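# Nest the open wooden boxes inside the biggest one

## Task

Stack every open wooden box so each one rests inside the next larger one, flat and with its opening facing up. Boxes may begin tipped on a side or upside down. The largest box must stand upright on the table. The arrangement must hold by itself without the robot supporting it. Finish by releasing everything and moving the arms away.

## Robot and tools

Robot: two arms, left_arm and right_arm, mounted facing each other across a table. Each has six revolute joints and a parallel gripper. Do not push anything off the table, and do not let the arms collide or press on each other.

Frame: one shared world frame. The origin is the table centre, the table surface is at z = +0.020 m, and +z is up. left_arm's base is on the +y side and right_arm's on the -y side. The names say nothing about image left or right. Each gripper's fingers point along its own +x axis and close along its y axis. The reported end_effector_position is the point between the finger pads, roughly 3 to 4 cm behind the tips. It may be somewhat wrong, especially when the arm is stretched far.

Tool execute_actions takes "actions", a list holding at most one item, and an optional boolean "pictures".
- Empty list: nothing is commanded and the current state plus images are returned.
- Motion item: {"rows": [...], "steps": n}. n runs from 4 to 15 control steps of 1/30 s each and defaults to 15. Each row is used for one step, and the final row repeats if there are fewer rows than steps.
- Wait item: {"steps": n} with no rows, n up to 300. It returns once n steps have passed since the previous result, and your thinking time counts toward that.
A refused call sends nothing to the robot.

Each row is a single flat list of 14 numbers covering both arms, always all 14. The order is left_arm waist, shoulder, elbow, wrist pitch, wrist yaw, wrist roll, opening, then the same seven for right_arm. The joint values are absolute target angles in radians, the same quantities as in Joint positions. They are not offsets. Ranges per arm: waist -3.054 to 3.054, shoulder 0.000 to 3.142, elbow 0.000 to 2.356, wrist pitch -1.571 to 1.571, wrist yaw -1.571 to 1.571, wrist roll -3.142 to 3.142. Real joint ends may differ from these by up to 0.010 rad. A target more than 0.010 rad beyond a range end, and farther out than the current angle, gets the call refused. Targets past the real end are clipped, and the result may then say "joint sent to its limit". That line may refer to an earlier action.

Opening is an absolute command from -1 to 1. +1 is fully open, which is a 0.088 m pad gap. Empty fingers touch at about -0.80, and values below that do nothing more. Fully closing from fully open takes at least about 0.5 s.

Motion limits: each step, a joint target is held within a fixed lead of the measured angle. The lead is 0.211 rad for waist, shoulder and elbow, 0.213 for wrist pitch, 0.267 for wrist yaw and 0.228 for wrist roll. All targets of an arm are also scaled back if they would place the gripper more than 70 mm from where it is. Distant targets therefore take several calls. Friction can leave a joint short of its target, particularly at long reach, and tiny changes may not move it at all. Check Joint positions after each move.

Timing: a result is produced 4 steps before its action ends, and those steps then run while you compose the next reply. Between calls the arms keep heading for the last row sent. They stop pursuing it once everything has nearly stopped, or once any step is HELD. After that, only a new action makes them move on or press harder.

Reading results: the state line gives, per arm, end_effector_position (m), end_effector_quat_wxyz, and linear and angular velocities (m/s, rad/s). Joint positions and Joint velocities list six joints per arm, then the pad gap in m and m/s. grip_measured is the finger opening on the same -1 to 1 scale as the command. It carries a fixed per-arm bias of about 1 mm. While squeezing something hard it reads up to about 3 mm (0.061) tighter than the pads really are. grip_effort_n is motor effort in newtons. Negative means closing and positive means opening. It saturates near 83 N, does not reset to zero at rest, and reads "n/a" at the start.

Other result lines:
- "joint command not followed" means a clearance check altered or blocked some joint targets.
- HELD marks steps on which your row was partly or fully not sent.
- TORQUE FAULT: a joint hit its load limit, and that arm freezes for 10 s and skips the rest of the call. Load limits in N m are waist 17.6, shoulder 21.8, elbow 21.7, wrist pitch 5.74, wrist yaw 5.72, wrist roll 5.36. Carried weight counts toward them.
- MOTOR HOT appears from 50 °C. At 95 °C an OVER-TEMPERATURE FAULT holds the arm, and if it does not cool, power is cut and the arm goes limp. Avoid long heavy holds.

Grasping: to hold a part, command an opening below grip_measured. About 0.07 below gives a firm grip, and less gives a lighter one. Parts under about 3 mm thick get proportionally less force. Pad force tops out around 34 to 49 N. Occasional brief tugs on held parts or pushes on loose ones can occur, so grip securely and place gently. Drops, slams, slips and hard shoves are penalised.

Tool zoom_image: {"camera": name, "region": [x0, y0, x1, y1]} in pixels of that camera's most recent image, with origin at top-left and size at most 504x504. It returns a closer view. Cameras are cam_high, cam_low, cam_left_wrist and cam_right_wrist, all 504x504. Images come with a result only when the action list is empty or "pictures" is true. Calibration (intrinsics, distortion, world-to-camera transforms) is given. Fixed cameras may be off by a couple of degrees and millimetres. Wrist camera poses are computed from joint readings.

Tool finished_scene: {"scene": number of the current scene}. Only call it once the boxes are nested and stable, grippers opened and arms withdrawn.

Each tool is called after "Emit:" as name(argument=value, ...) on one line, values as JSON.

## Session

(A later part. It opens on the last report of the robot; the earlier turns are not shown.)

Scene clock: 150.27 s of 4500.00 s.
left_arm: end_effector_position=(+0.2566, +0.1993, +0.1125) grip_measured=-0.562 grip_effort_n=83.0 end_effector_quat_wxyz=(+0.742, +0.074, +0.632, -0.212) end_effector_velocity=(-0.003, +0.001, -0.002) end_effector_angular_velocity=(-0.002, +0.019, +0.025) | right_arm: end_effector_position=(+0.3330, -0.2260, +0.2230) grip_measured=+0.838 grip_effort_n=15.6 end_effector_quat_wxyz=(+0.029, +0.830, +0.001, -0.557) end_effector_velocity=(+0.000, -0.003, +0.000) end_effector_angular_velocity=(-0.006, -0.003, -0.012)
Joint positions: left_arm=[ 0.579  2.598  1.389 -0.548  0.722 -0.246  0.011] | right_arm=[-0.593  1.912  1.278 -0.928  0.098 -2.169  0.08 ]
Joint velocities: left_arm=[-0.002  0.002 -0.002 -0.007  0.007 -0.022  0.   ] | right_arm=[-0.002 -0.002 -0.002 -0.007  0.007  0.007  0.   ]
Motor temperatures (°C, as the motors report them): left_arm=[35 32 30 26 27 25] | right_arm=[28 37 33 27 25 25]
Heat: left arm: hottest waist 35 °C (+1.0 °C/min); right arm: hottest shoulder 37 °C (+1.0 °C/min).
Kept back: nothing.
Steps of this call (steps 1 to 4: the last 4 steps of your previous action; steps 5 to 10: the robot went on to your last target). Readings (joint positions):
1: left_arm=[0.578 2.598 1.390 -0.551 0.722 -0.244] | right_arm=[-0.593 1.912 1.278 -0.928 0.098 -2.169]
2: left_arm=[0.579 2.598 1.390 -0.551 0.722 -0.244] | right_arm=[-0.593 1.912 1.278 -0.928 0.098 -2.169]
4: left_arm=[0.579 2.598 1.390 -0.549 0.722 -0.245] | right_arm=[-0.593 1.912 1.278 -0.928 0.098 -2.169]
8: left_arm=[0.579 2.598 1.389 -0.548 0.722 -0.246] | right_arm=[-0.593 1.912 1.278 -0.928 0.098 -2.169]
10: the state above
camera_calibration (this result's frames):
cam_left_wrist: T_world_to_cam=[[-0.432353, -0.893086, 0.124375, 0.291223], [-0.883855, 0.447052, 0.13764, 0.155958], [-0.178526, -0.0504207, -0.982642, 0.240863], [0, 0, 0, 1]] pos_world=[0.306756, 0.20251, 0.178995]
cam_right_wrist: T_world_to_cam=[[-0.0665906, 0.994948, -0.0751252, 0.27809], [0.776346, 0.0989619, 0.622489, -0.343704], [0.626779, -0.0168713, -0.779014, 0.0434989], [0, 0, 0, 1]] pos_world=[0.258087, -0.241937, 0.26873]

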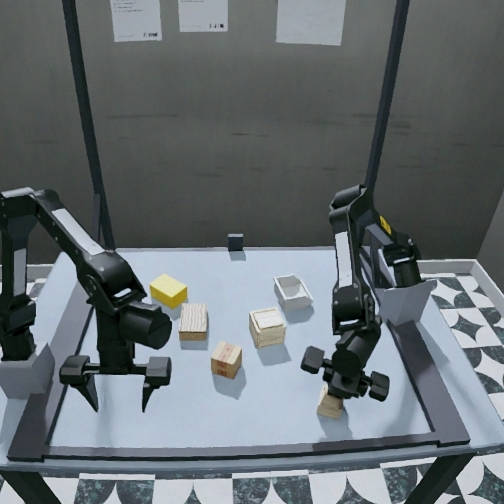

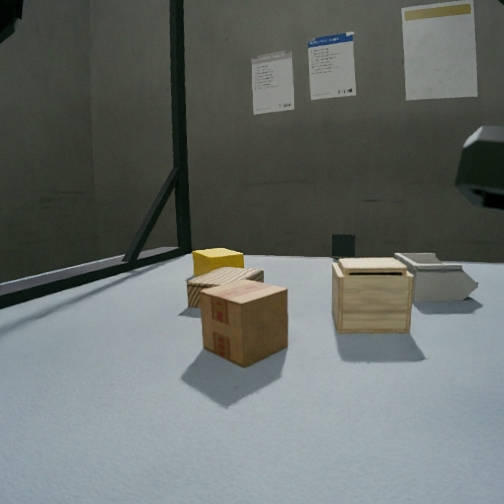

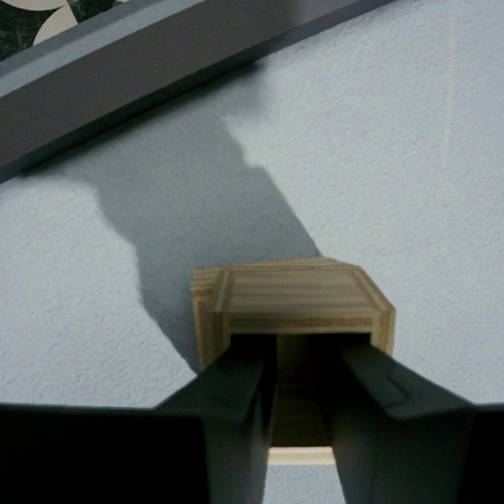

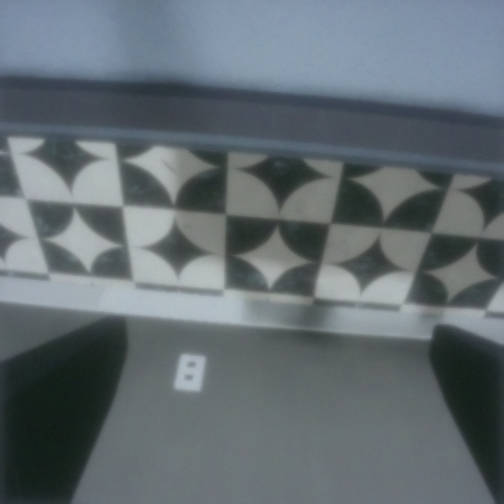

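Emit:
execute_actions(actions=[{"rows":[[0.6,2.62,1.475,-0.72,0.725,-0.3,0.0,-0.593,1.912,1.278,-0.928,0.098,-2.169,0.84]],"steps":15}])

Emit:
execute_actions(actions=[{"steps":10}], pictures=true)

Scene clock: 150.97 s of 4500.00 s.
left_arm: end_effector_position=(+0.2505, +0.2015, +0.1227) grip_measured=-0.562 grip_effort_n=83.0 end_effector_quat_wxyz=(+0.726, +0.039, +0.667, -0.165) end_effector_velocity=(+0.004, -0.001, +0.017) end_effector_angular_velocity=(-0.004, +0.010, +0.055) | right_arm: end_effector_position=(+0.3330, -0.2260, +0.2230) grip_measured=+0.838 grip_effort_n=15.1 end_effector_quat_wxyz=(+0.029, +0.830, +0.001, -0.557) end_effector_velocity=(-0.004, -0.000, +0.002) end_effector_angular_velocity=(+0.011, +0.018, +0.009)
Joint positions: left_arm=[ 0.593  2.609  1.462 -0.708  0.724 -0.294  0.011] | right_arm=[-0.593  1.912  1.278 -0.928  0.098 -2.169  0.08 ]
Joint velocities: left_arm=[ 0.027 -0.002  0.056 -0.081 -0.007 -0.022  0.   ] | right_arm=[-0.002 -0.012 -0.002 -0.007 -0.022 -0.007 -0.   ]
Motor temperatures (°C, as the motors report them): left_arm=[35 32 30 26 27 25] | right_arm=[28 37 33 27 25 25]
Heat: left arm: hottest waist 35 °C (+1.0 °C/min); right arm: hottest shoulder 37 °C (+1.0 °C/min).
Steps of this call (steps 1 to 10: the robot went on to your last target; steps 11 to 21: the first 11 steps of this action). Readings (joint positions):
11: left_arm=[0.579 2.598 1.397 -0.564 0.723 -0.251] | right_arm=[-0.593 1.912 1.278 -0.928 0.098 -2.169]
12: left_arm=[0.581 2.598 1.414 -0.605 0.724 -0.263] | right_arm=[-0.593 1.912 1.278 -0.928 0.098 -2.169]
14: left_arm=[0.582 2.605 1.432 -0.655 0.724 -0.278] | right_arm=[-0.593 1.912 1.278 -0.928 0.098 -2.169]
18: left_arm=[0.589 2.609 1.453 -0.697 0.724 -0.291] | right_arm=[-0.593 1.912 1.278 -0.928 0.098 -2.169]
21: the state above

Scene clock: 151.30 s of 4500.00 s.
left_arm: end_effector_position=(+0.2502, +0.2016, +0.1238) grip_measured=-0.562 grip_effort_n=83.0 end_effector_quat_wxyz=(+0.725, +0.037, +0.668, -0.163) end_effector_velocity=(-0.004, +0.004, -0.003) end_effector_angular_velocity=(+0.017, +0.021, +0.036) | right_arm: end_effector_position=(+0.3330, -0.2260, +0.2230) grip_measured=+0.838 grip_effort_n=15.1 end_effector_quat_wxyz=(+0.029, +0.830, +0.001, -0.557) end_effector_velocity=(-0.005, +0.001, +0.000) end_effector_angular_velocity=(+0.011, +0.020, -0.001)
Joint positions: left_arm=[ 0.595  2.609  1.466 -0.718  0.724 -0.297  0.011] | right_arm=[-0.593  1.912  1.278 -0.928  0.098 -2.169  0.08 ]
Joint velocities: left_arm=[-0.002  0.002 -0.002 -0.022 -0.007 -0.022 -0.   ] | right_arm=[ 0.002 -0.007 -0.002 -0.007 -0.022  0.007  0.   ]
Motor temperatures (°C, as the motors report them): left_arm=[35 32 30 26 27 25] | right_arm=[28 37 33 27 25 25]
Heat: left arm: hottest waist 35 °C (+1.0 °C/min); right arm: hottest shoulder 37 °C (+1.0 °C/min).
Kept back: nothing.
Steps of this call (steps 1 to 4: the last 4 steps of your previous action; steps 5 to 10: the robot went on to your last target). Readings (joint positions):
1: left_arm=[0.594 2.609 1.464 -0.710 0.724 -0.295] | right_arm=[-0.593 1.912 1.278 -0.928 0.098 -2.169]
2: left_arm=[0.594 2.609 1.464 -0.713 0.724 -0.295] | right_arm=[-0.593 1.912 1.278 -0.928 0.098 -2.169]
4: left_arm=[0.595 2.609 1.465 -0.715 0.724 -0.296] | right_arm=[-0.593 1.912 1.278 -0.928 0.098 -2.169]
8: left_arm=[0.595 2.609 1.466 -0.717 0.724 -0.297] | right_arm=[-0.593 1.912 1.278 -0.928 0.098 -2.169]
10: the state above
camera_calibration (this result's frames):
cam_left_wrist: T_world_to_cam=[[-0.312504, -0.940519, 0.133284, 0.267544], [-0.915364, 0.335657, 0.22236, 0.16764], [-0.253872, -0.0525153, -0.965811, 0.26811], [0, 0, 0, 1]] pos_world=[0.305125, 0.209441, 0.186008]
cam_right_wrist: T_world_to_cam=[[-0.0665906, 0.994948, -0.0751252, 0.27809], [0.776346, 0.0989619, 0.622489, -0.343704], [0.626779, -0.0168713, -0.779014, 0.0434989], [0, 0, 0, 1]] pos_world=[0.258087, -0.241937, 0.26873]

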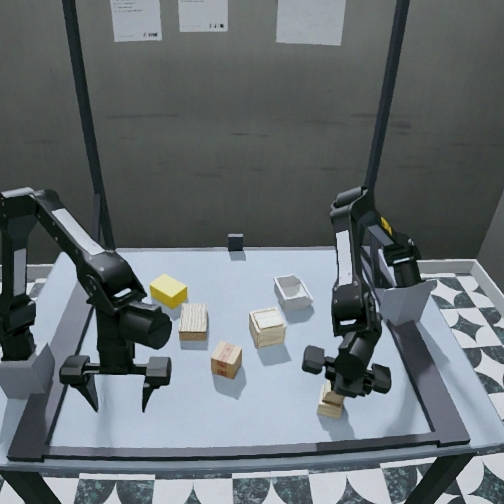

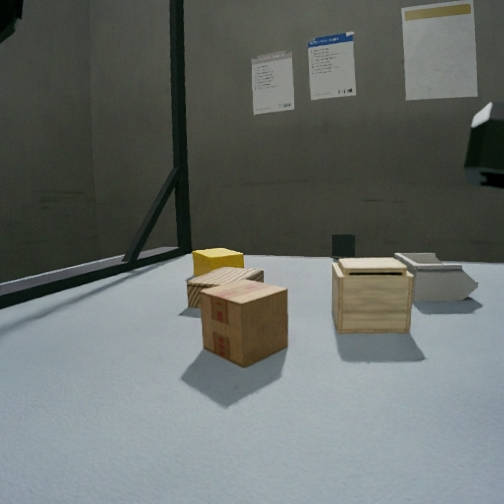

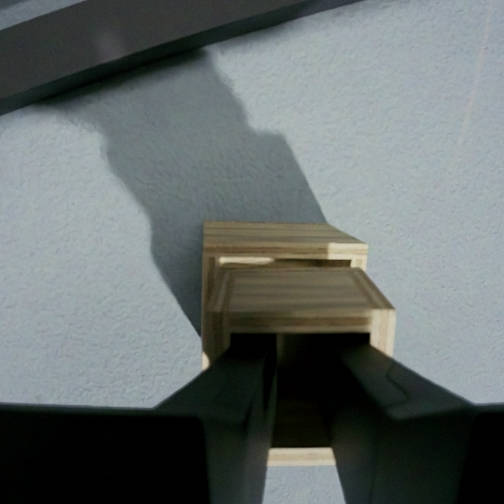

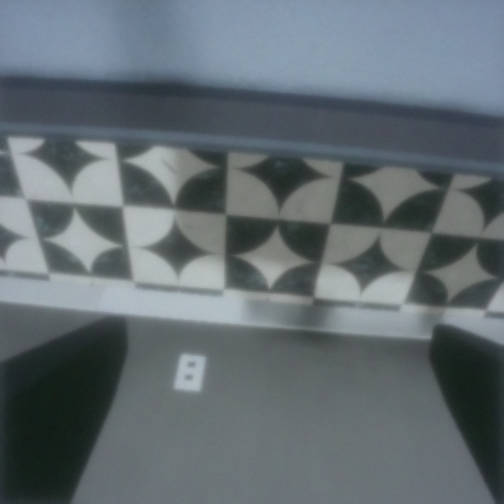

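Emit:
execute_actions(actions=[{"rows":[[0.595,2.64,1.435,-0.63,0.724,-0.33,0.0,-0.593,1.912,1.278,-0.928,0.098,-2.169,0.84]],"steps":15}])

Emit:
execute_actions(actions=[{"steps":8}], pictures=true)

Scene clock: 152.13 s of 4500.00 s.
left_arm: end_effector_position=(+0.2592, +0.2029, +0.1167) grip_measured=-0.562 grip_effort_n=83.0 end_effector_quat_wxyz=(-0.735, -0.030, -0.657, +0.167) end_effector_velocity=(+0.005, +0.007, -0.003) end_effector_angular_velocity=(+0.007, -0.018, +0.024) | right_arm: end_effector_position=(+0.3330, -0.2260, +0.2230) grip_measured=+0.838 grip_effort_n=14.7 end_effector_quat_wxyz=(+0.029, +0.830, +0.001, -0.557) end_effector_velocity=(+0.002, +0.001, +0.002) end_effector_angular_velocity=(-0.001, -0.012, +0.020)
Joint positions: left_arm=[ 0.596  2.624  1.445 -0.636  0.724 -0.325  0.011] | right_arm=[-0.593  1.912  1.278 -0.928  0.098 -2.169  0.08 ]
Joint velocities: left_arm=[ 0.007  0.002 -0.022  0.037 -0.022 -0.022 -0.   ] | right_arm=[-0.002 -0.002  0.002  0.007  0.007 -0.022 -0.   ]
Motor temperatures (°C, as the motors report them): left_arm=[35 32 30 26 27 25] | right_arm=[28 37 34 27 25 25]
Heat: left arm: hottest waist 35 °C (+1.0 °C/min); right arm: hottest shoulder 37 °C (+1.0 °C/min).
Steps of this call (steps 1 to 14: the robot went on to your last target; steps 15 to 25: the first 11 steps of this action). Readings (joint positions):
15: left_arm=[0.595 2.610 1.465 -0.713 0.724 -0.301] | right_arm=[-0.593 1.912 1.278 -0.928 0.098 -2.169]
16: left_arm=[0.595 2.612 1.461 -0.692 0.724 -0.307] | right_arm=[-0.593 1.912 1.278 -0.928 0.098 -2.169]
18: left_arm=[0.595 2.618 1.456 -0.664 0.724 -0.315] | right_arm=[-0.593 1.912 1.278 -0.928 0.098 -2.169]
22: left_arm=[0.596 2.624 1.447 -0.643 0.724 -0.323] | right_arm=[-0.593 1.912 1.278 -0.928 0.098 -2.169]
25: the state above

Scene clock: 152.40 s of 4500.00 s.
left_arm: end_effector_position=(+0.2594, +0.2028, +0.1165) grip_measured=-0.562 grip_effort_n=83.0 end_effector_quat_wxyz=(-0.735, -0.030, -0.656, +0.168) end_effector_velocity=(-0.001, -0.002, +0.000) end_effector_angular_velocity=(-0.007, -0.002, -0.014) | right_arm: end_effector_position=(+0.3330, -0.2260, +0.2230) grip_measured=+0.838 grip_effort_n=15.1 end_effector_quat_wxyz=(+0.029, +0.830, +0.001, -0.557) end_effector_velocity=(-0.003, -0.001, -0.001) end_effector_angular_velocity=(+0.008, +0.022, -0.007)
Joint positions: left_arm=[ 0.596  2.624  1.443 -0.632  0.724 -0.327  0.011] | right_arm=[-0.593  1.912  1.278 -0.928  0.098 -2.169  0.08 ]
Joint velocities: left_arm=[-0.002 -0.002 -0.002  0.007  0.007  0.007 -0.   ] | right_arm=[-0.002 -0.002 -0.002 -0.007 -0.022  0.007 -0.   ]
Motor temperatures (°C, as the motors report them): left_arm=[35 32 30 26 27 25] | right_arm=[28 37 34 27 25 25]
Heat: left arm: hottest waist 35 °C (+1.0 °C/min); right arm: hottest shoulder 37 °C (+1.0 °C/min).
Kept back: nothing.
Steps of this call (steps 1 to 4: the last 4 steps of your previous action; steps 5 to 8: the robot went on to your last target). Readings (joint positions):
1: left_arm=[0.596 2.624 1.445 -0.635 0.724 -0.326] | right_arm=[-0.593 1.912 1.278 -0.928 0.098 -2.169]
2: left_arm=[0.596 2.624 1.444 -0.634 0.724 -0.326] | right_arm=[-0.593 1.912 1.278 -0.928 0.098 -2.169]
4: left_arm=[0.596 2.624 1.444 -0.633 0.724 -0.326] | right_arm=[-0.593 1.912 1.278 -0.928 0.098 -2.169]
8: the state above
camera_calibration (this result's frames):
cam_left_wrist: T_world_to_cam=[[-0.312752, -0.938879, 0.143848, 0.271102], [-0.922722, 0.336246, 0.188475, 0.182992], [-0.225323, -0.0737856, -0.971486, 0.261001], [0, 0, 0, 1]] pos_world=[0.312448, 0.21226, 0.180072]
cam_right_wrist: T_world_to_cam=[[-0.0665906, 0.994948, -0.0751252, 0.27809], [0.776346, 0.0989619, 0.622489, -0.343704], [0.626779, -0.0168713, -0.779014, 0.0434989], [0, 0, 0, 1]] pos_world=[0.258087, -0.241937, 0.26873]

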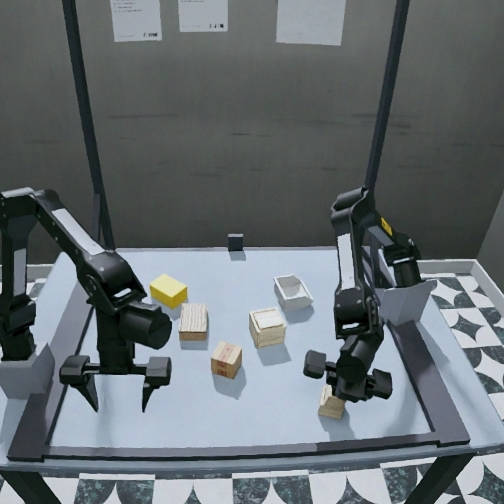

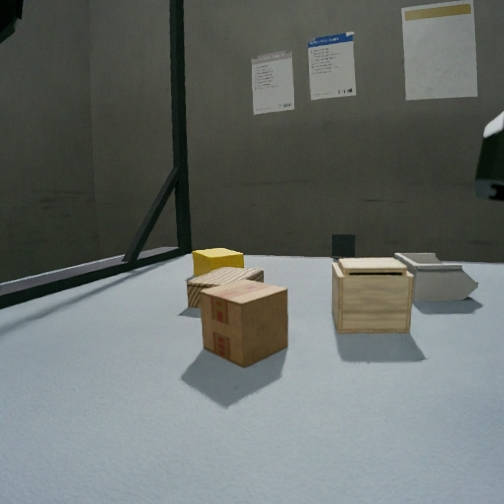

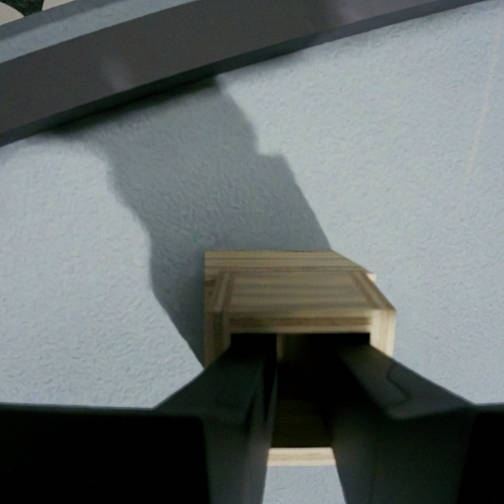

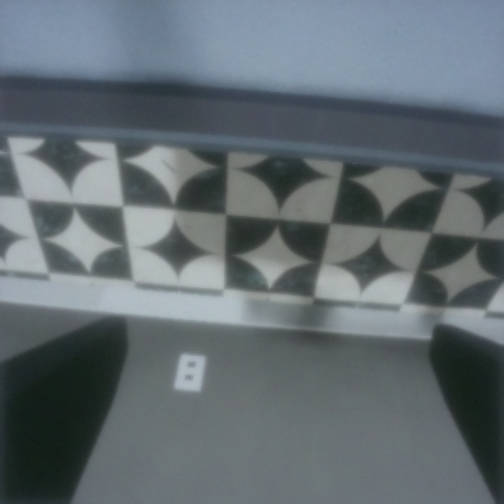

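Emit:
execute_actions(actions=[{"rows":[[0.57,2.61,1.405,-0.612,0.724,-0.335,0.0,-0.593,1.912,1.278,-0.928,0.098,-2.169,0.84]],"steps":15}])

Emit:
execute_actions(actions=[{"steps":8}], pictures=true)

Scene clock: 152.93 s of 4500.00 s.
left_arm: end_effector_position=(+0.2569, +0.2028, +0.1147) grip_measured=-0.562 grip_effort_n=83.0 end_effector_quat_wxyz=(+0.737, +0.034, +0.653, -0.169) end_effector_velocity=(-0.007, +0.003, -0.003) end_effector_angular_velocity=(+0.029, +0.001, +0.009) | right_arm: end_effector_position=(+0.3330, -0.2260, +0.2230) grip_measured=+0.838 grip_effort_n=15.1 end_effector_quat_wxyz=(+0.029, +0.830, +0.001, -0.557) end_effector_velocity=(-0.001, -0.006, -0.000) end_effector_angular_velocity=(-0.024, +0.005, -0.002)
Joint positions: left_arm=[ 0.589  2.613  1.421 -0.61   0.721 -0.331  0.011] | right_arm=[-0.593  1.912  1.278 -0.928  0.098 -2.169  0.08 ]
Joint velocities: left_arm=[-0.012 -0.017 -0.022 -0.007 -0.022 -0.007 -0.   ] | right_arm=[-0.002 -0.002 -0.002 -0.022  0.007 -0.007 -0.   ]
Motor temperatures (°C, as the motors report them): left_arm=[35 32 30 26 27 25] | right_arm=[28 37 34 27 25 25]
Heat: left arm: hottest waist 35 °C (+1.0 °C/min); right arm: hottest shoulder 37 °C (+1.0 °C/min).
Steps of this call (steps 1 to 5: the robot went on to your last target; steps 6 to 16: the first 11 steps of this action). Readings (joint positions):
6: left_arm=[0.595 2.624 1.441 -0.629 0.724 -0.328] | right_arm=[-0.593 1.912 1.278 -0.928 0.098 -2.169]
7: left_arm=[0.594 2.624 1.436 -0.624 0.724 -0.328] | right_arm=[-0.593 1.912 1.278 -0.928 0.098 -2.169]
9: left_arm=[0.591 2.619 1.429 -0.618 0.724 -0.329] | right_arm=[-0.593 1.912 1.278 -0.928 0.098 -2.169]
13: left_arm=[0.590 2.614 1.423 -0.611 0.721 -0.330] | right_arm=[-0.593 1.912 1.278 -0.928 0.098 -2.169]
16: the state above

Scene clock: 153.20 s of 4500.00 s.
left_arm: end_effector_position=(+0.2567, +0.2028, +0.1146) grip_measured=-0.562 grip_effort_n=83.0 end_effector_quat_wxyz=(+0.737, +0.034, +0.653, -0.170) end_effector_velocity=(+0.001, +0.001, -0.002) end_effector_angular_velocity=(+0.006, -0.004, +0.005) | right_arm: end_effector_position=(+0.3330, -0.2260, +0.2230) grip_measured=+0.838 grip_effort_n=14.7 end_effector_quat_wxyz=(+0.029, +0.830, +0.001, -0.557) end_effector_velocity=(-0.001, +0.002, -0.002) end_effector_angular_velocity=(+0.016, +0.017, -0.005)
Joint positions: left_arm=[ 0.589  2.612  1.42  -0.609  0.721 -0.331  0.011] | right_arm=[-0.593  1.912  1.278 -0.928  0.098 -2.169  0.08 ]
Joint velocities: left_arm=[-0.002  0.002 -0.002  0.007 -0.007 -0.007 -0.   ] | right_arm=[-0.002  0.002 -0.002  0.007 -0.022  0.007 -0.   ]
Motor temperatures (°C, as the motors report them): left_arm=[35 32 30 26 27 25] | right_arm=[28 37 34 27 25 25]
Heat: left arm: hottest waist 35 °C (+1.0 °C/min); right arm: hottest shoulder 37 °C (+1.0 °C/min).
Kept back: nothing.
Steps of this call (steps 1 to 4: the last 4 steps of your previous action; steps 5 to 8: the robot went on to your last target). Readings (joint positions):
1: left_arm=[0.589 2.613 1.421 -0.610 0.721 -0.331] | right_arm=[-0.593 1.912 1.278 -0.928 0.098 -2.169]
2: left_arm=[0.589 2.613 1.421 -0.610 0.721 -0.331] | right_arm=[-0.593 1.912 1.278 -0.928 0.098 -2.169]
4: left_arm=[0.589 2.612 1.420 -0.609 0.721 -0.331] | right_arm=[-0.593 1.912 1.278 -0.928 0.098 -2.169]
8: the state above
camera_calibration (this result's frames):
cam_left_wrist: T_world_to_cam=[[-0.321005, -0.936798, 0.139162, 0.272753], [-0.92175, 0.342784, 0.18132, 0.180124], [-0.217563, -0.0700683, -0.973528, 0.256104], [0, 0, 0, 1]] pos_world=[0.309303, 0.211715, 0.178707]
cam_right_wrist: T_world_to_cam=[[-0.0665906, 0.994948, -0.0751252, 0.27809], [0.776346, 0.0989619, 0.622489, -0.343704], [0.626779, -0.0168713, -0.779014, 0.0434989], [0, 0, 0, 1]] pos_world=[0.258087, -0.241937, 0.26873]

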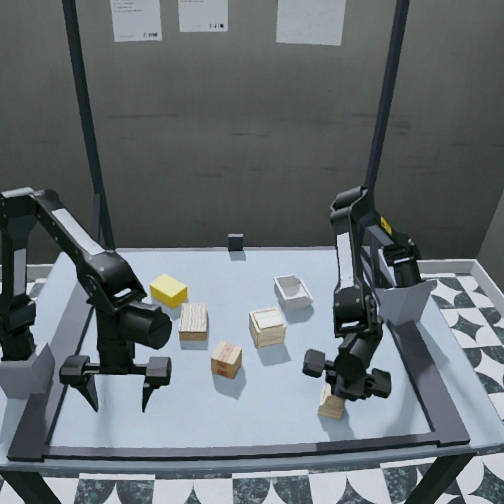

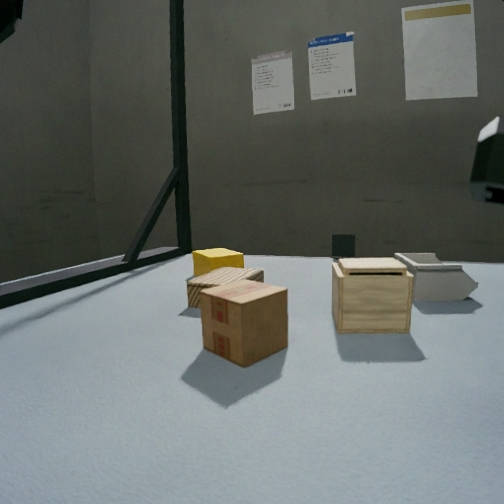

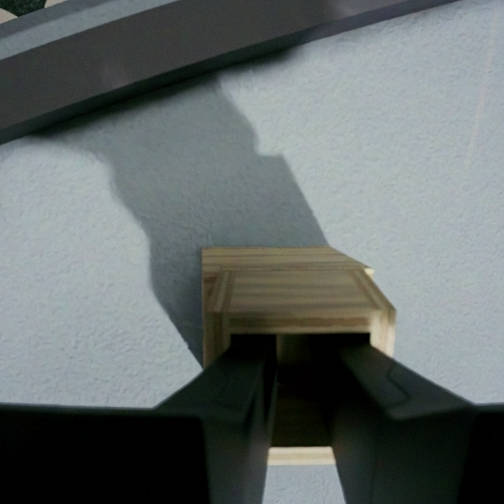

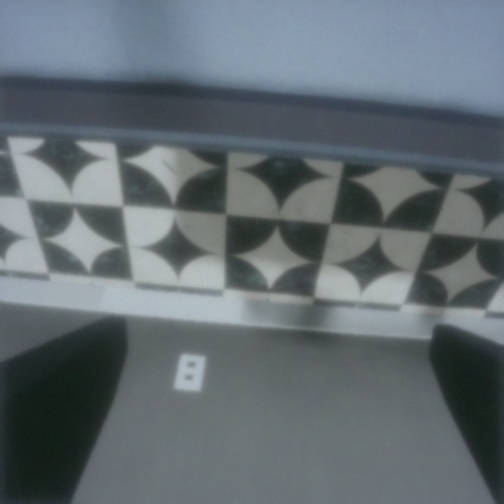

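Emit:
execute_actions(actions=[{"rows":[[0.59,2.585,1.40,-0.64,0.722,-0.33,0.0,-0.593,1.912,1.278,-0.928,0.098,-2.169,0.84]],"steps":12}])

Emit:
execute_actions(actions=[{"steps":8}], pictures=true)

Scene clock: 153.60 s of 4500.00 s.
left_arm: end_effector_position=(+0.2497, +0.2061, +0.1145) grip_measured=-0.562 grip_effort_n=83.0 end_effector_quat_wxyz=(-0.731, -0.032, -0.662, +0.161) end_effector_velocity=(-0.015, +0.018, -0.013) end_effector_angular_velocity=(+0.057, +0.064, +0.073) | right_arm: end_effector_position=(+0.3330, -0.2260, +0.2230) grip_measured=+0.838 grip_effort_n=15.1 end_effector_quat_wxyz=(+0.029, +0.830, +0.001, -0.557) end_effector_velocity=(-0.005, -0.003, -0.002) end_effector_angular_velocity=(-0.009, +0.030, +0.003)
Joint positions: left_arm=[ 0.588  2.601  1.407 -0.635  0.721 -0.331  0.011] | right_arm=[-0.593  1.912  1.278 -0.928  0.098 -2.169  0.08 ]
Joint velocities: left_arm=[-0.007  0.002 -0.042 -0.051 -0.022 -0.022 -0.   ] | right_arm=[-0.002 -0.002 -0.002 -0.022 -0.022 -0.007 -0.   ]
Motor temperatures (°C, as the motors report them): left_arm=[35 33 30 26 27 25] | right_arm=[28 37 34 27 25 25]
Heat: left arm: hottest waist 35 °C (+1.0 °C/min); right arm: hottest shoulder 37 °C (+1.0 °C/min).
Steps of this call (steps 1 to 4: the robot went on to your last target; steps 5 to 12: the first 8 steps of this action). Readings (joint positions):
5: left_arm=[0.589 2.610 1.419 -0.609 0.721 -0.331] | right_arm=[-0.593 1.912 1.278 -0.928 0.098 -2.169]
6: left_arm=[0.589 2.607 1.418 -0.615 0.721 -0.331] | right_arm=[-0.593 1.912 1.278 -0.928 0.098 -2.169]
8: left_arm=[0.588 2.602 1.413 -0.626 0.721 -0.331] | right_arm=[-0.593 1.912 1.278 -0.928 0.098 -2.169]
12: the state above

Scene clock: 153.87 s of 4500.00 s.
left_arm: end_effector_position=(+0.2489, +0.2069, +0.1140) grip_measured=-0.562 grip_effort_n=83.0 end_effector_quat_wxyz=(-0.731, -0.031, -0.663, +0.159) end_effector_velocity=(-0.003, -0.001, -0.000) end_effector_angular_velocity=(+0.010, +0.004, +0.019) | right_arm: end_effector_position=(+0.3330, -0.2260, +0.2230) grip_measured=+0.838 grip_effort_n=14.7 end_effector_quat_wxyz=(+0.029, +0.830, +0.001, -0.557) end_effector_velocity=(-0.004, -0.004, -0.003) end_effector_angular_velocity=(-0.033, +0.021, +0.031)
Joint positions: left_arm=[ 0.588  2.601  1.405 -0.638  0.721 -0.331  0.011] | right_arm=[-0.593  1.912  1.278 -0.928  0.098 -2.169  0.08 ]
Joint velocities: left_arm=[-0.007 -0.007 -0.002 -0.007 -0.007 -0.022 -0.   ] | right_arm=[ 0.002  0.002 -0.002 -0.022 -0.007 -0.037  0.   ]
Motor temperatures (°C, as the motors report them): left_arm=[35 33 30 26 27 25] | right_arm=[28 37 34 27 25 25]
Heat: left arm: hottest waist 35 °C (+1.0 °C/min); right arm: hottest shoulder 37 °C (+1.0 °C/min).
Kept back: nothing.
Steps of this call (steps 1 to 4: the last 4 steps of your previous action; steps 5 to 8: the robot went on to your last target). Readings (joint positions):
1: left_arm=[0.588 2.601 1.406 -0.636 0.721 -0.331] | right_arm=[-0.593 1.912 1.278 -0.928 0.098 -2.169]
2: left_arm=[0.588 2.601 1.405 -0.637 0.721 -0.331] | right_arm=[-0.593 1.912 1.278 -0.928 0.098 -2.169]
4: left_arm=[0.588 2.601 1.405 -0.637 0.721 -0.331] | right_arm=[-0.593 1.912 1.278 -0.928 0.098 -2.169]
8: the state above
camera_calibration (this result's frames):
cam_left_wrist: T_world_to_cam=[[-0.301516, -0.943948, 0.13435, 0.271276], [-0.922783, 0.324359, 0.207997, 0.17266], [-0.239916, -0.0612616, -0.968859, 0.257245], [0, 0, 0, 1]] pos_world=[0.302839, 0.215826, 0.176875]
cam_right_wrist: T_world_to_cam=[[-0.0665906, 0.994948, -0.0751252, 0.27809], [0.776346, 0.0989619, 0.622489, -0.343704], [0.626779, -0.0168713, -0.779014, 0.0434989], [0, 0, 0, 1]] pos_world=[0.258087, -0.241937, 0.26873]

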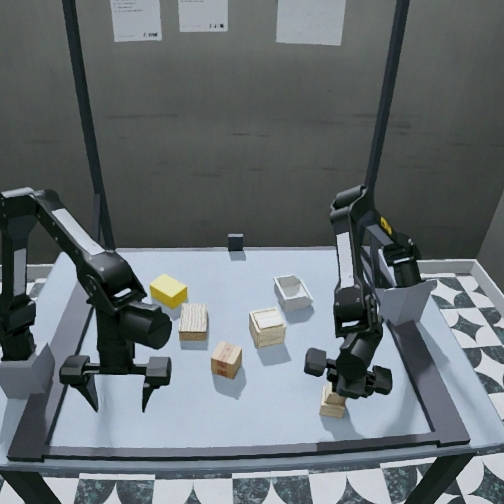

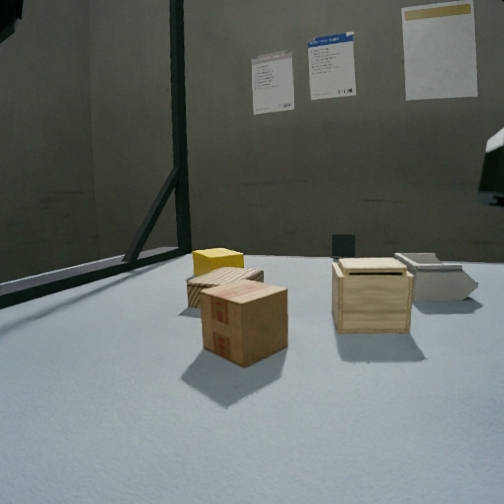

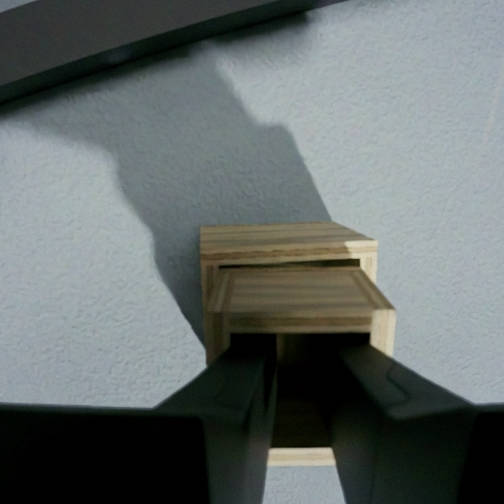

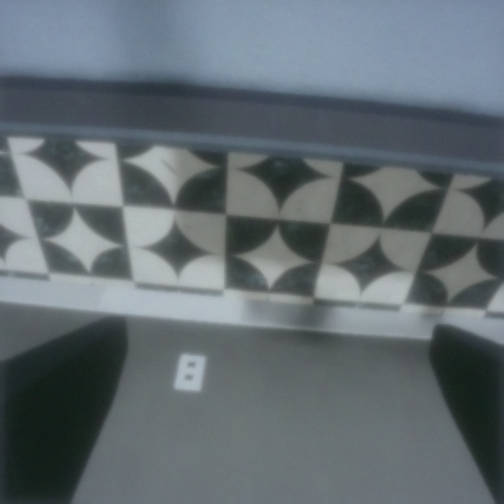

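Emit:
execute_actions(actions=[{"rows":[[0.58,2.66,1.36,-0.535,0.722,-0.35,0.0,-0.593,1.912,1.278,-0.928,0.098,-2.169,0.84]],"steps":15}])

Emit:
execute_actions(actions=[{"steps":8}], pictures=true)

Scene clock: 154.40 s of 4500.00 s.
left_arm: end_effector_position=(+0.2544, +0.2176, +0.0914) grip_measured=-0.562 grip_effort_n=83.0 end_effector_quat_wxyz=(-0.731, -0.030, -0.663, +0.157) end_effector_velocity=(+0.003, +0.004, -0.010) end_effector_angular_velocity=(+0.021, -0.011, +0.012) | right_arm: end_effector_position=(+0.3330, -0.2260, +0.2230) grip_measured=+0.838 grip_effort_n=15.1 end_effector_quat_wxyz=(+0.029, +0.830, +0.001, -0.557) end_effector_velocity=(-0.001, -0.002, +0.000) end_effector_angular_velocity=(-0.008, -0.003, -0.008)
Joint positions: left_arm=[ 0.58   2.647  1.366 -0.544  0.721 -0.346  0.011] | right_arm=[-0.593  1.912  1.278 -0.928  0.098 -2.169  0.08 ]
Joint velocities: left_arm=[-0.012  0.017 -0.012  0.037 -0.022 -0.022 -0.   ] | right_arm=[ 0.002 -0.002 -0.002 -0.007  0.007  0.007 -0.   ]
Motor temperatures (°C, as the motors report them): left_arm=[35 33 30 26 27 25] | right_arm=[28 37 34 27 25 25]
Heat: left arm: hottest waist 35 °C (+1.0 °C/min); right arm: hottest shoulder 37 °C (+1.0 °C/min).
Steps of this call (steps 1 to 5: the robot went on to your last target; steps 6 to 16: the first 11 steps of this action). Readings (joint positions):
6: left_arm=[0.587 2.602 1.401 -0.629 0.721 -0.332] | right_arm=[-0.593 1.912 1.278 -0.928 0.098 -2.169]
7: left_arm=[0.587 2.605 1.393 -0.606 0.721 -0.334] | right_arm=[-0.593 1.912 1.278 -0.928 0.098 -2.169]
9: left_arm=[0.585 2.617 1.385 -0.574 0.721 -0.339] | right_arm=[-0.593 1.912 1.278 -0.928 0.098 -2.169]
13: left_arm=[0.582 2.641 1.369 -0.551 0.721 -0.345] | right_arm=[-0.593 1.912 1.278 -0.928 0.098 -2.169]
16: the state above

Scene clock: 154.67 s of 4500.00 s.
left_arm: end_effector_position=(+0.2550, +0.2172, +0.0912) grip_measured=-0.562 grip_effort_n=83.0 end_effector_quat_wxyz=(-0.732, -0.030, -0.662, +0.158) end_effector_velocity=(-0.000, +0.003, -0.001) end_effector_angular_velocity=(+0.022, -0.005, +0.013) | right_arm: end_effector_position=(+0.3330, -0.2260, +0.2230) grip_measured=+0.838 grip_effort_n=15.6 end_effector_quat_wxyz=(+0.029, +0.830, +0.001, -0.557) end_effector_velocity=(-0.002, -0.007, -0.002) end_effector_angular_velocity=(-0.024, +0.021, +0.008)
Joint positions: left_arm=[ 0.58   2.648  1.365 -0.538  0.721 -0.347  0.011] | right_arm=[-0.593  1.912  1.278 -0.928  0.098 -2.169  0.08 ]
Joint velocities: left_arm=[-0.002 -0.002 -0.002 -0.007 -0.022 -0.007 -0.   ] | right_arm=[-0.007 -0.002 -0.007 -0.022 -0.007 -0.022 -0.   ]
Motor temperatures (°C, as the motors report them): left_arm=[35 33 30 26 27 25] | right_arm=[28 37 34 27 25 25]
Heat: left arm: hottest waist 35 °C (+1.0 °C/min); right arm: hottest shoulder 37 °C (+1.0 °C/min).
Kept back: nothing.
Steps of this call (steps 1 to 4: the last 4 steps of your previous action; steps 5 to 8: the robot went on to your last target). Readings (joint positions):
1: left_arm=[0.580 2.648 1.365 -0.543 0.721 -0.346] | right_arm=[-0.593 1.912 1.278 -0.928 0.098 -2.169]
2: left_arm=[0.580 2.648 1.365 -0.541 0.721 -0.346] | right_arm=[-0.593 1.912 1.278 -0.928 0.098 -2.169]
4: left_arm=[0.580 2.648 1.365 -0.539 0.721 -0.347] | right_arm=[-0.593 1.912 1.278 -0.928 0.098 -2.169]
8: the state above
camera_calibration (this result's frames):
cam_left_wrist: T_world_to_cam=[[-0.299179, -0.944735, 0.134043, 0.285556], [-0.924641, 0.32173, 0.203786, 0.181101], [-0.235649, -0.0629736, -0.969796, 0.236703], [0, 0, 0, 1]] pos_world=[0.308665, 0.226416, 0.154371]
cam_right_wrist: T_world_to_cam=[[-0.0665906, 0.994948, -0.0751252, 0.27809], [0.776346, 0.0989619, 0.622489, -0.343704], [0.626779, -0.0168713, -0.779014, 0.0434989], [0, 0, 0, 1]] pos_world=[0.258087, -0.241937, 0.26873]

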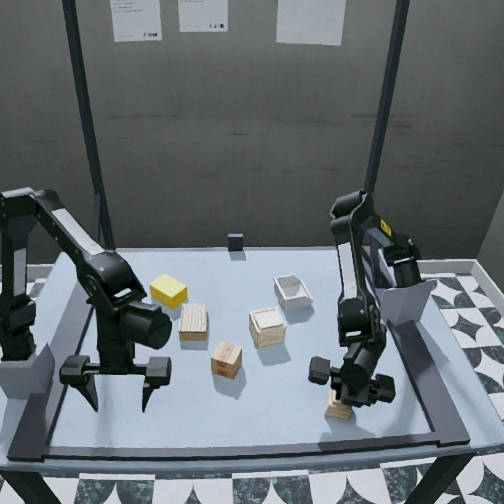

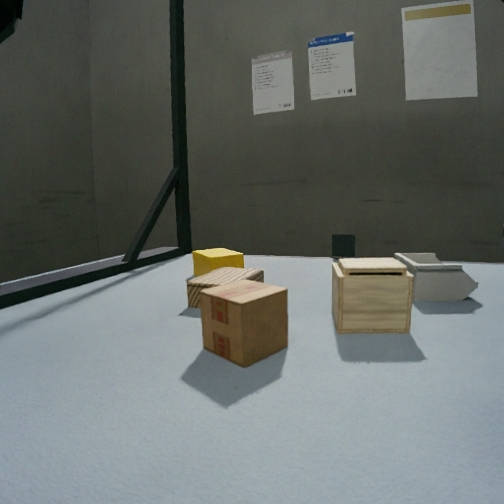

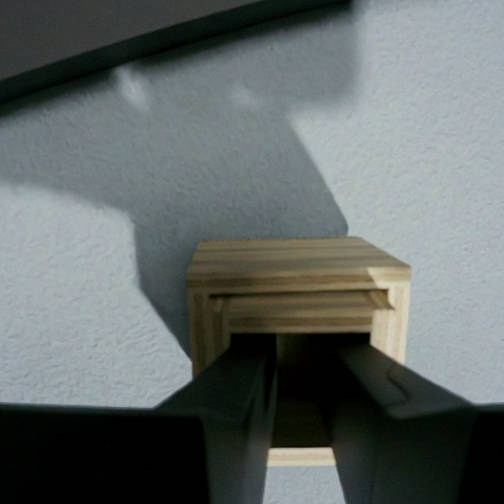

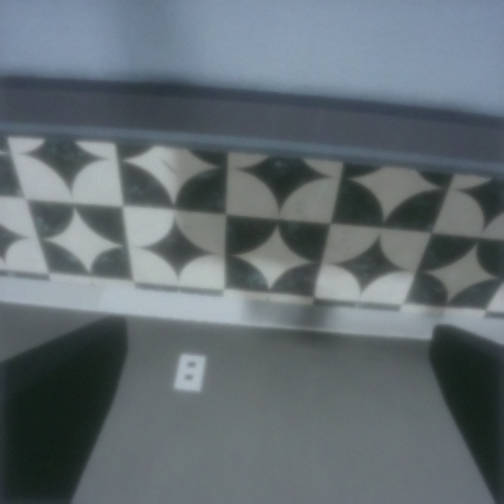

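Emit:
execute_actions(actions=[{"rows":[[0.58,2.65,1.365,-0.54,0.721,-0.347,-0.8,-0.593,1.912,1.278,-0.928,0.098,-2.169,0.84]],"steps":12}])

Emit:
execute_actions(actions=[{"rows":[[0.59,2.55,1.42,-0.72,0.721,-0.3,-0.8,-0.593,1.912,1.278,-0.928,0.098,-2.169,0.84]],"steps":12}])

Emit:
execute_actions(actions=[{"rows":[[0.2,2.14,1.36,-0.81,0.84,0.3,-0.3,-0.593,1.912,1.278,-0.928,0.098,-2.169,0.84]],"steps":15}])

Emit:
execute_actions(actions=[{"steps":15}], pictures=true)

Scene clock: 155.17 s of 4500.00 s.
left_arm: end_effector_position=(+0.2550, +0.2173, +0.0912) grip_measured=-0.700 grip_effort_n=-20.2 end_effector_quat_wxyz=(-0.732, -0.030, -0.662, +0.158) end_effector_velocity=(-0.001, +0.001, -0.001) end_effector_angular_velocity=(+0.011, +0.000, -0.004) | right_arm: end_effector_position=(+0.3330, -0.2260, +0.2230) grip_measured=+0.838 grip_effort_n=14.7 end_effector_quat_wxyz=(+0.029, +0.830, +0.001, -0.557) end_effector_velocity=(-0.001, -0.002, -0.000) end_effector_angular_velocity=(-0.004, +0.010, +0.004)
Joint positions: left_arm=[ 0.58   2.648  1.365 -0.538  0.721 -0.347  0.005] | right_arm=[-0.593  1.912  1.278 -0.928  0.098 -2.169  0.08 ]
Joint velocities: left_arm=[-0.002 -0.002 -0.002 -0.007 -0.007  0.007 -0.034] | right_arm=[-0.002 -0.002 -0.002 -0.007 -0.007 -0.007 -0.   ]
Motor temperatures (°C, as the motors report them): left_arm=[35 33 30 26 27 25] | right_arm=[28 37 34 27 25 25]
Heat: left arm: hottest waist 35 °C (+1.0 °C/min); right arm: hottest shoulder 37 °C (+1.0 °C/min).
Steps of this call (steps 1 to 7: the robot went on to your last target; steps 8 to 15: the first 8 steps of this action). Readings (joint positions):
8: left_arm=[0.580 2.648 1.365 -0.538 0.721 -0.347] | right_arm=[-0.593 1.912 1.278 -0.928 0.098 -2.169]
9: left_arm=[0.580 2.648 1.365 -0.538 0.721 -0.347] | right_arm=[-0.593 1.912 1.278 -0.928 0.098 -2.169]
11: left_arm=[0.580 2.648 1.365 -0.538 0.721 -0.347] | right_arm=[-0.593 1.912 1.278 -0.928 0.098 -2.169]
15: the state above

Scene clock: 155.57 s of 4500.00 s.
left_arm: end_effector_position=(+0.2395, +0.2039, +0.1220) grip_measured=-0.788 grip_effort_n=-54.2 end_effector_quat_wxyz=(+0.725, +0.038, +0.669, -0.160) end_effector_velocity=(-0.005, -0.058, +0.098) end_effector_angular_velocity=(-0.060, -0.151, -0.113) | right_arm: end_effector_position=(+0.3330, -0.2260, +0.2230) grip_measured=+0.838 grip_effort_n=15.6 end_effector_quat_wxyz=(+0.029, +0.830, +0.001, -0.557) end_effector_velocity=(+0.000, +0.001, +0.000) end_effector_angular_velocity=(+0.013, +0.002, -0.006)
Joint positions: left_arm=[ 0.584  2.572  1.409 -0.693  0.721 -0.309  0.   ] | right_arm=[-0.593  1.912  1.278 -0.928  0.098 -2.169  0.08 ]
Joint velocities: left_arm=[ 0.022 -0.217  0.125 -0.168 -0.022  0.037 -0.   ] | right_arm=[-0.002 -0.002 -0.002  0.007 -0.007  0.007 -0.   ]
Motor temperatures (°C, as the motors report them): left_arm=[35 33 30 26 27 25] | right_arm=[28 37 34 27 25 25]
Heat: left arm: hottest waist 35 °C (+1.0 °C/min); right arm: hottest shoulder 37 °C (+1.0 °C/min).
Steps of this call (steps 1 to 4: the last 4 steps of your previous action; steps 5 to 12: the first 8 steps of this action). Readings (joint positions):
5: left_arm=[0.580 2.644 1.369 -0.555 0.721 -0.342] | right_arm=[-0.593 1.912 1.278 -0.928 0.098 -2.169]
6: left_arm=[0.580 2.637 1.377 -0.600 0.721 -0.334] | right_arm=[-0.593 1.912 1.278 -0.928 0.098 -2.169]
8: left_arm=[0.581 2.614 1.384 -0.654 0.721 -0.321] | right_arm=[-0.593 1.912 1.278 -0.928 0.098 -2.169]
12: the state above

Scene clock: 156.07 s of 4500.00 s.
left_arm: end_effector_position=(+0.1254, +0.1168, +0.1291) grip_measured=-0.331 grip_effort_n=15.6 end_effector_quat_wxyz=(+0.647, +0.258, +0.620, -0.361) end_effector_velocity=(-0.369, -0.224, +0.032) end_effector_angular_velocity=(+0.012, -0.246, -2.152) | right_arm: end_effector_position=(+0.3330, -0.2260, +0.2230) grip_measured=+0.838 grip_effort_n=15.1 end_effector_quat_wxyz=(+0.029, +0.830, +0.001, -0.557) end_effector_velocity=(-0.004, -0.002, +0.002) end_effector_angular_velocity=(-0.010, +0.013, +0.007)
Joint positions: left_arm=[ 0.313  2.31   1.379 -0.789  0.812  0.025  0.023] | right_arm=[-0.593  1.912  1.278 -0.928  0.098 -2.169  0.08 ]
Joint velocities: left_arm=[-0.794 -0.882 -0.085 -0.125  0.125  1.136  0.01 ] | right_arm=[ 0.002 -0.007  0.002 -0.022 -0.007 -0.007 -0.   ]
Motor temperatures (°C, as the motors report them): left_arm=[35 33 30 26 27 25] | right_arm=[28 37 34 27 25 25]
Heat: left arm: hottest waist 35 °C (+1.0 °C/min); right arm: hottest shoulder 37 °C (+1.0 °C/min).
Steps of this call (steps 1 to 4: the last 4 steps of your previous action; steps 5 to 15: the first 11 steps of this action). Readings (joint positions):
5: left_arm=[0.583 2.553 1.413 -0.715 0.723 -0.289] | right_arm=[-0.593 1.912 1.278 -0.928 0.098 -2.169]
6: left_arm=[0.571 2.542 1.406 -0.730 0.733 -0.257] | right_arm=[-0.593 1.912 1.278 -0.928 0.098 -2.169]
8: left_arm=[0.522 2.502 1.390 -0.755 0.760 -0.198] | right_arm=[-0.593 1.912 1.278 -0.928 0.098 -2.169]
12: left_arm=[0.400 2.395 1.384 -0.776 0.796 -0.075] | right_arm=[-0.593 1.912 1.278 -0.928 0.098 -2.169]
15: the state above

Scene clock: 156.57 s of 4500.00 s.
left_arm: end_effector_position=(+0.0634, +0.0852, +0.1404) grip_measured=-0.304 grip_effort_n=15.6 end_effector_quat_wxyz=(+0.575, +0.385, +0.531, -0.490) end_effector_velocity=(+0.001, +0.002, +0.003) end_effector_angular_velocity=(+0.007, -0.024, -0.019) | right_arm: end_effector_position=(+0.3330, -0.2260, +0.2230) grip_measured=+0.838 grip_effort_n=14.7 end_effector_quat_wxyz=(+0.029, +0.830, +0.001, -0.557) end_effector_velocity=(+0.002, -0.000, +0.001) end_effector_angular_velocity=(+0.000, -0.010, +0.005)
Joint positions: left_arm=[ 0.201  2.155  1.364 -0.809  0.837  0.292  0.024] | right_arm=[-0.593  1.912  1.278 -0.928  0.098 -2.169  0.08 ]
Joint velocities: left_arm=[ 0.002 -0.012 -0.002 -0.007 -0.022  0.022  0.   ] | right_arm=[-0.002 -0.002 -0.002  0.007  0.007 -0.007 -0.   ]
Motor temperatures (°C, as the motors report them): left_arm=[35 33 30 26 27 25] | right_arm=[28 37 34 27 25 25]
Heat: left arm: hottest waist 35 °C (+1.0 °C/min); right arm: hottest shoulder 37 °C (+1.0 °C/min).
Kept back: nothing.
Steps of this call (steps 1 to 4: the last 4 steps of your previous action; steps 5 to 15: the robot went on to your last target). Readings (joint positions):
1: left_arm=[0.288 2.280 1.376 -0.793 0.817 0.068] | right_arm=[-0.593 1.912 1.278 -0.928 0.098 -2.169]
2: left_arm=[0.264 2.251 1.374 -0.797 0.822 0.116] | right_arm=[-0.593 1.912 1.278 -0.928 0.098 -2.169]
4: left_arm=[0.226 2.201 1.372 -0.801 0.831 0.193] | right_arm=[-0.593 1.912 1.278 -0.928 0.098 -2.169]
8: left_arm=[0.201 2.156 1.372 -0.805 0.837 0.262] | right_arm=[-0.593 1.912 1.278 -0.928 0.098 -2.169]
15: the state above
camera_calibration (this result's frames):
cam_left_wrist: T_world_to_cam=[[-0.979155, -0.19799, 0.0453316, 0.0888568], [-0.186018, 0.963744, 0.191297, -0.0634464], [-0.081563, 0.178877, -0.980485, 0.202052], [0, 0, 0, 1]] pos_world=[0.0916824, 0.0425965, 0.206218]
cam_right_wrist: T_world_to_cam=[[-0.0665906, 0.994948, -0.0751252, 0.27809], [0.776346, 0.0989619, 0.622489, -0.343704], [0.626779, -0.0168713, -0.779014, 0.0434989], [0, 0, 0, 1]] pos_world=[0.258087, -0.241937, 0.26873]

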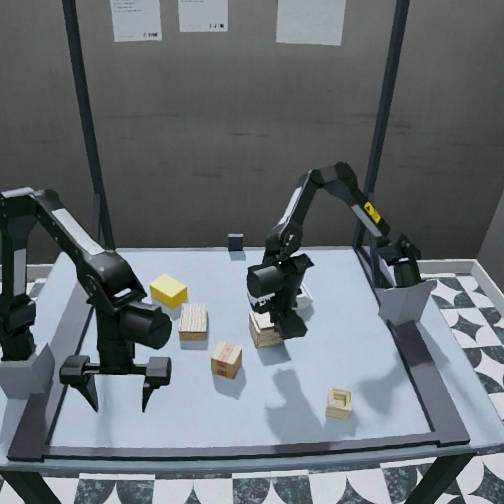

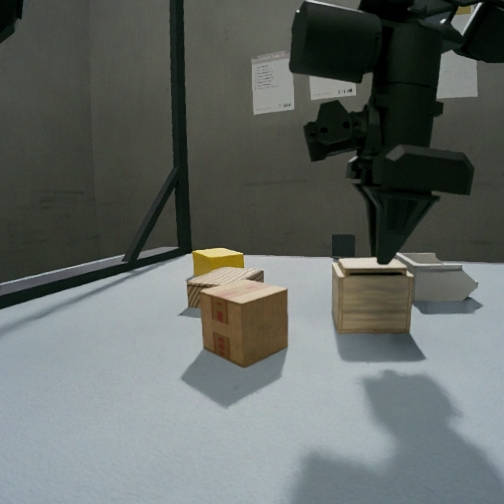

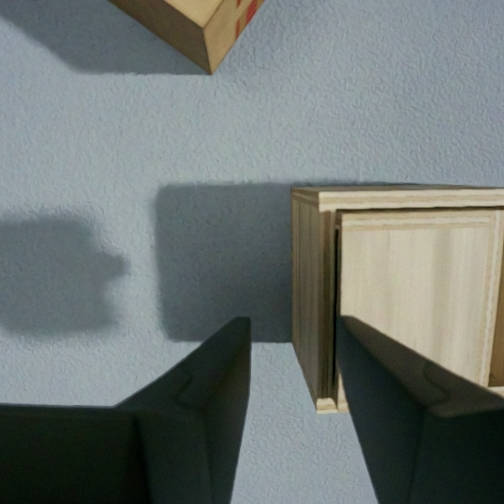

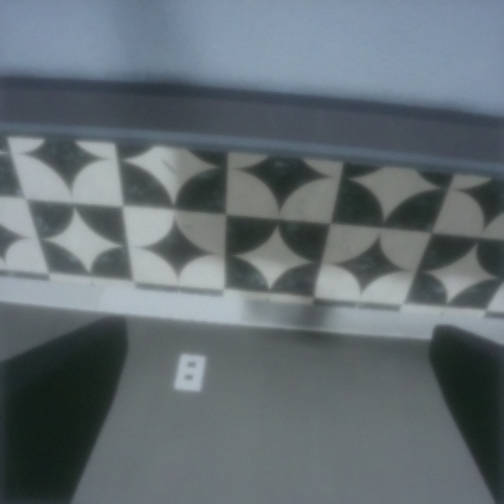

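Emit:
execute_actions(actions=[{"rows":[[0.15,2.165,1.345,-0.775,0.84,0.3,-0.3,-0.593,1.912,1.278,-0.928,0.098,-2.169,0.84]],"steps":15}], pictures=true)

Scene clock: 157.13 s of 4500.00 s.
left_arm: end_effector_position=(+0.0546, +0.0812, +0.1293) grip_measured=-0.303 grip_effort_n=15.6 end_effector_quat_wxyz=(+0.561, +0.400, +0.524, -0.502) end_effector_velocity=(+0.007, +0.001, +0.006) end_effector_angular_velocity=(-0.015, -0.014, +0.019) | right_arm: end_effector_position=(+0.3330, -0.2260, +0.2230) grip_measured=+0.838 grip_effort_n=15.1 end_effector_quat_wxyz=(+0.029, +0.830, +0.001, -0.557) end_effector_velocity=(-0.002, +0.000, +0.001) end_effector_angular_velocity=(+0.004, +0.007, -0.004)
Joint positions: left_arm=[ 0.163  2.154  1.354 -0.778  0.839  0.297  0.024] | right_arm=[-0.593  1.912  1.278 -0.928  0.098 -2.169  0.08 ]
Joint velocities: left_arm=[ 0.022 -0.002 -0.002  0.007 -0.007 -0.007 -0.001] | right_arm=[ 0.002 -0.002  0.002 -0.007 -0.007  0.007 -0.   ]
Motor temperatures (°C, as the motors report them): left_arm=[35 33 30 26 27 25] | right_arm=[28 37 34 27 25 25]
Heat: left arm: hottest waist 35 °C (+1.0 °C/min); right arm: hottest shoulder 37 °C (+1.0 °C/min).
Steps of this call (steps 1 to 6: the robot went on to your last target; steps 7 to 17: the first 11 steps of this action). Readings (joint positions):
7: left_arm=[0.199 2.154 1.363 -0.807 0.837 0.296] | right_arm=[-0.593 1.912 1.278 -0.928 0.098 -2.169]
8: left_arm=[0.194 2.154 1.361 -0.800 0.837 0.296] | right_arm=[-0.593 1.912 1.278 -0.928 0.098 -2.169]
10: left_arm=[0.176 2.154 1.357 -0.790 0.837 0.297] | right_arm=[-0.593 1.912 1.278 -0.928 0.098 -2.169]
14: left_arm=[0.163 2.154 1.354 -0.778 0.838 0.297] | right_arm=[-0.593 1.912 1.278 -0.928 0.098 -2.169]
17: the state above
camera_calibration (this result's frames):
cam_left_wrist: T_world_to_cam=[[-0.987534, -0.150863, 0.0449068, 0.0766651], [-0.139086, 0.969915, 0.199802, -0.0632061], [-0.0736985, 0.191066, -0.978807, 0.189494], [0, 0, 0, 1]] pos_world=[0.0808838, 0.0366647, 0.194664]
cam_right_wrist: T_world_to_cam=[[-0.0665906, 0.994948, -0.0751252, 0.27809], [0.776346, 0.0989619, 0.622489, -0.343704], [0.626779, -0.0168713, -0.779014, 0.0434989], [0, 0, 0, 1]] pos_world=[0.258087, -0.241937, 0.26873]

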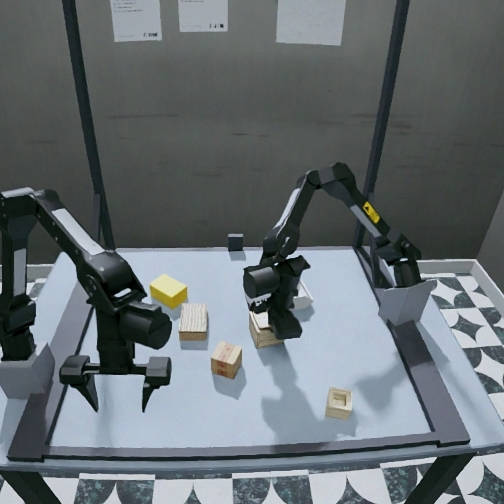

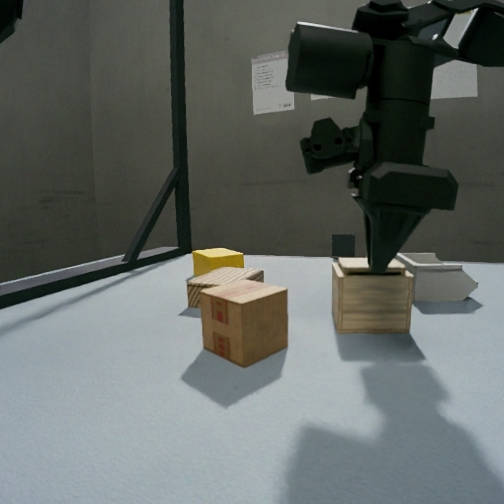

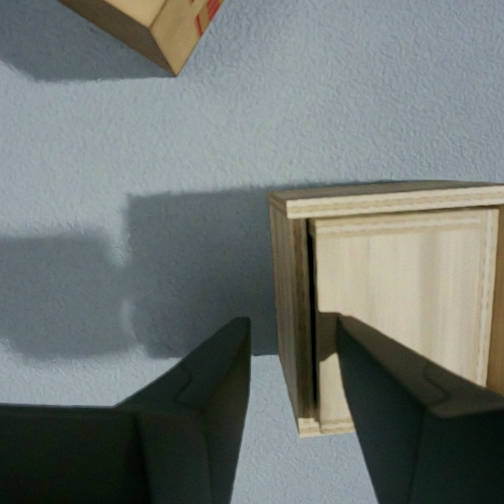

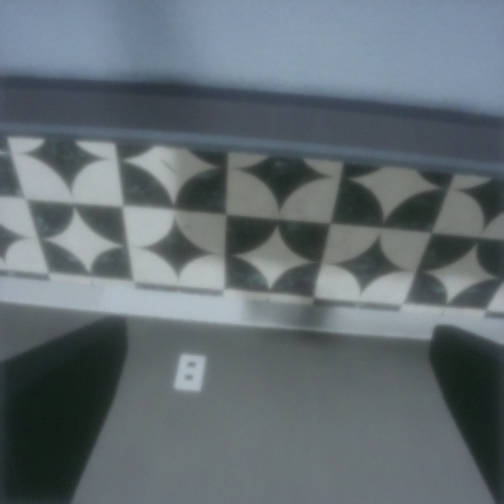

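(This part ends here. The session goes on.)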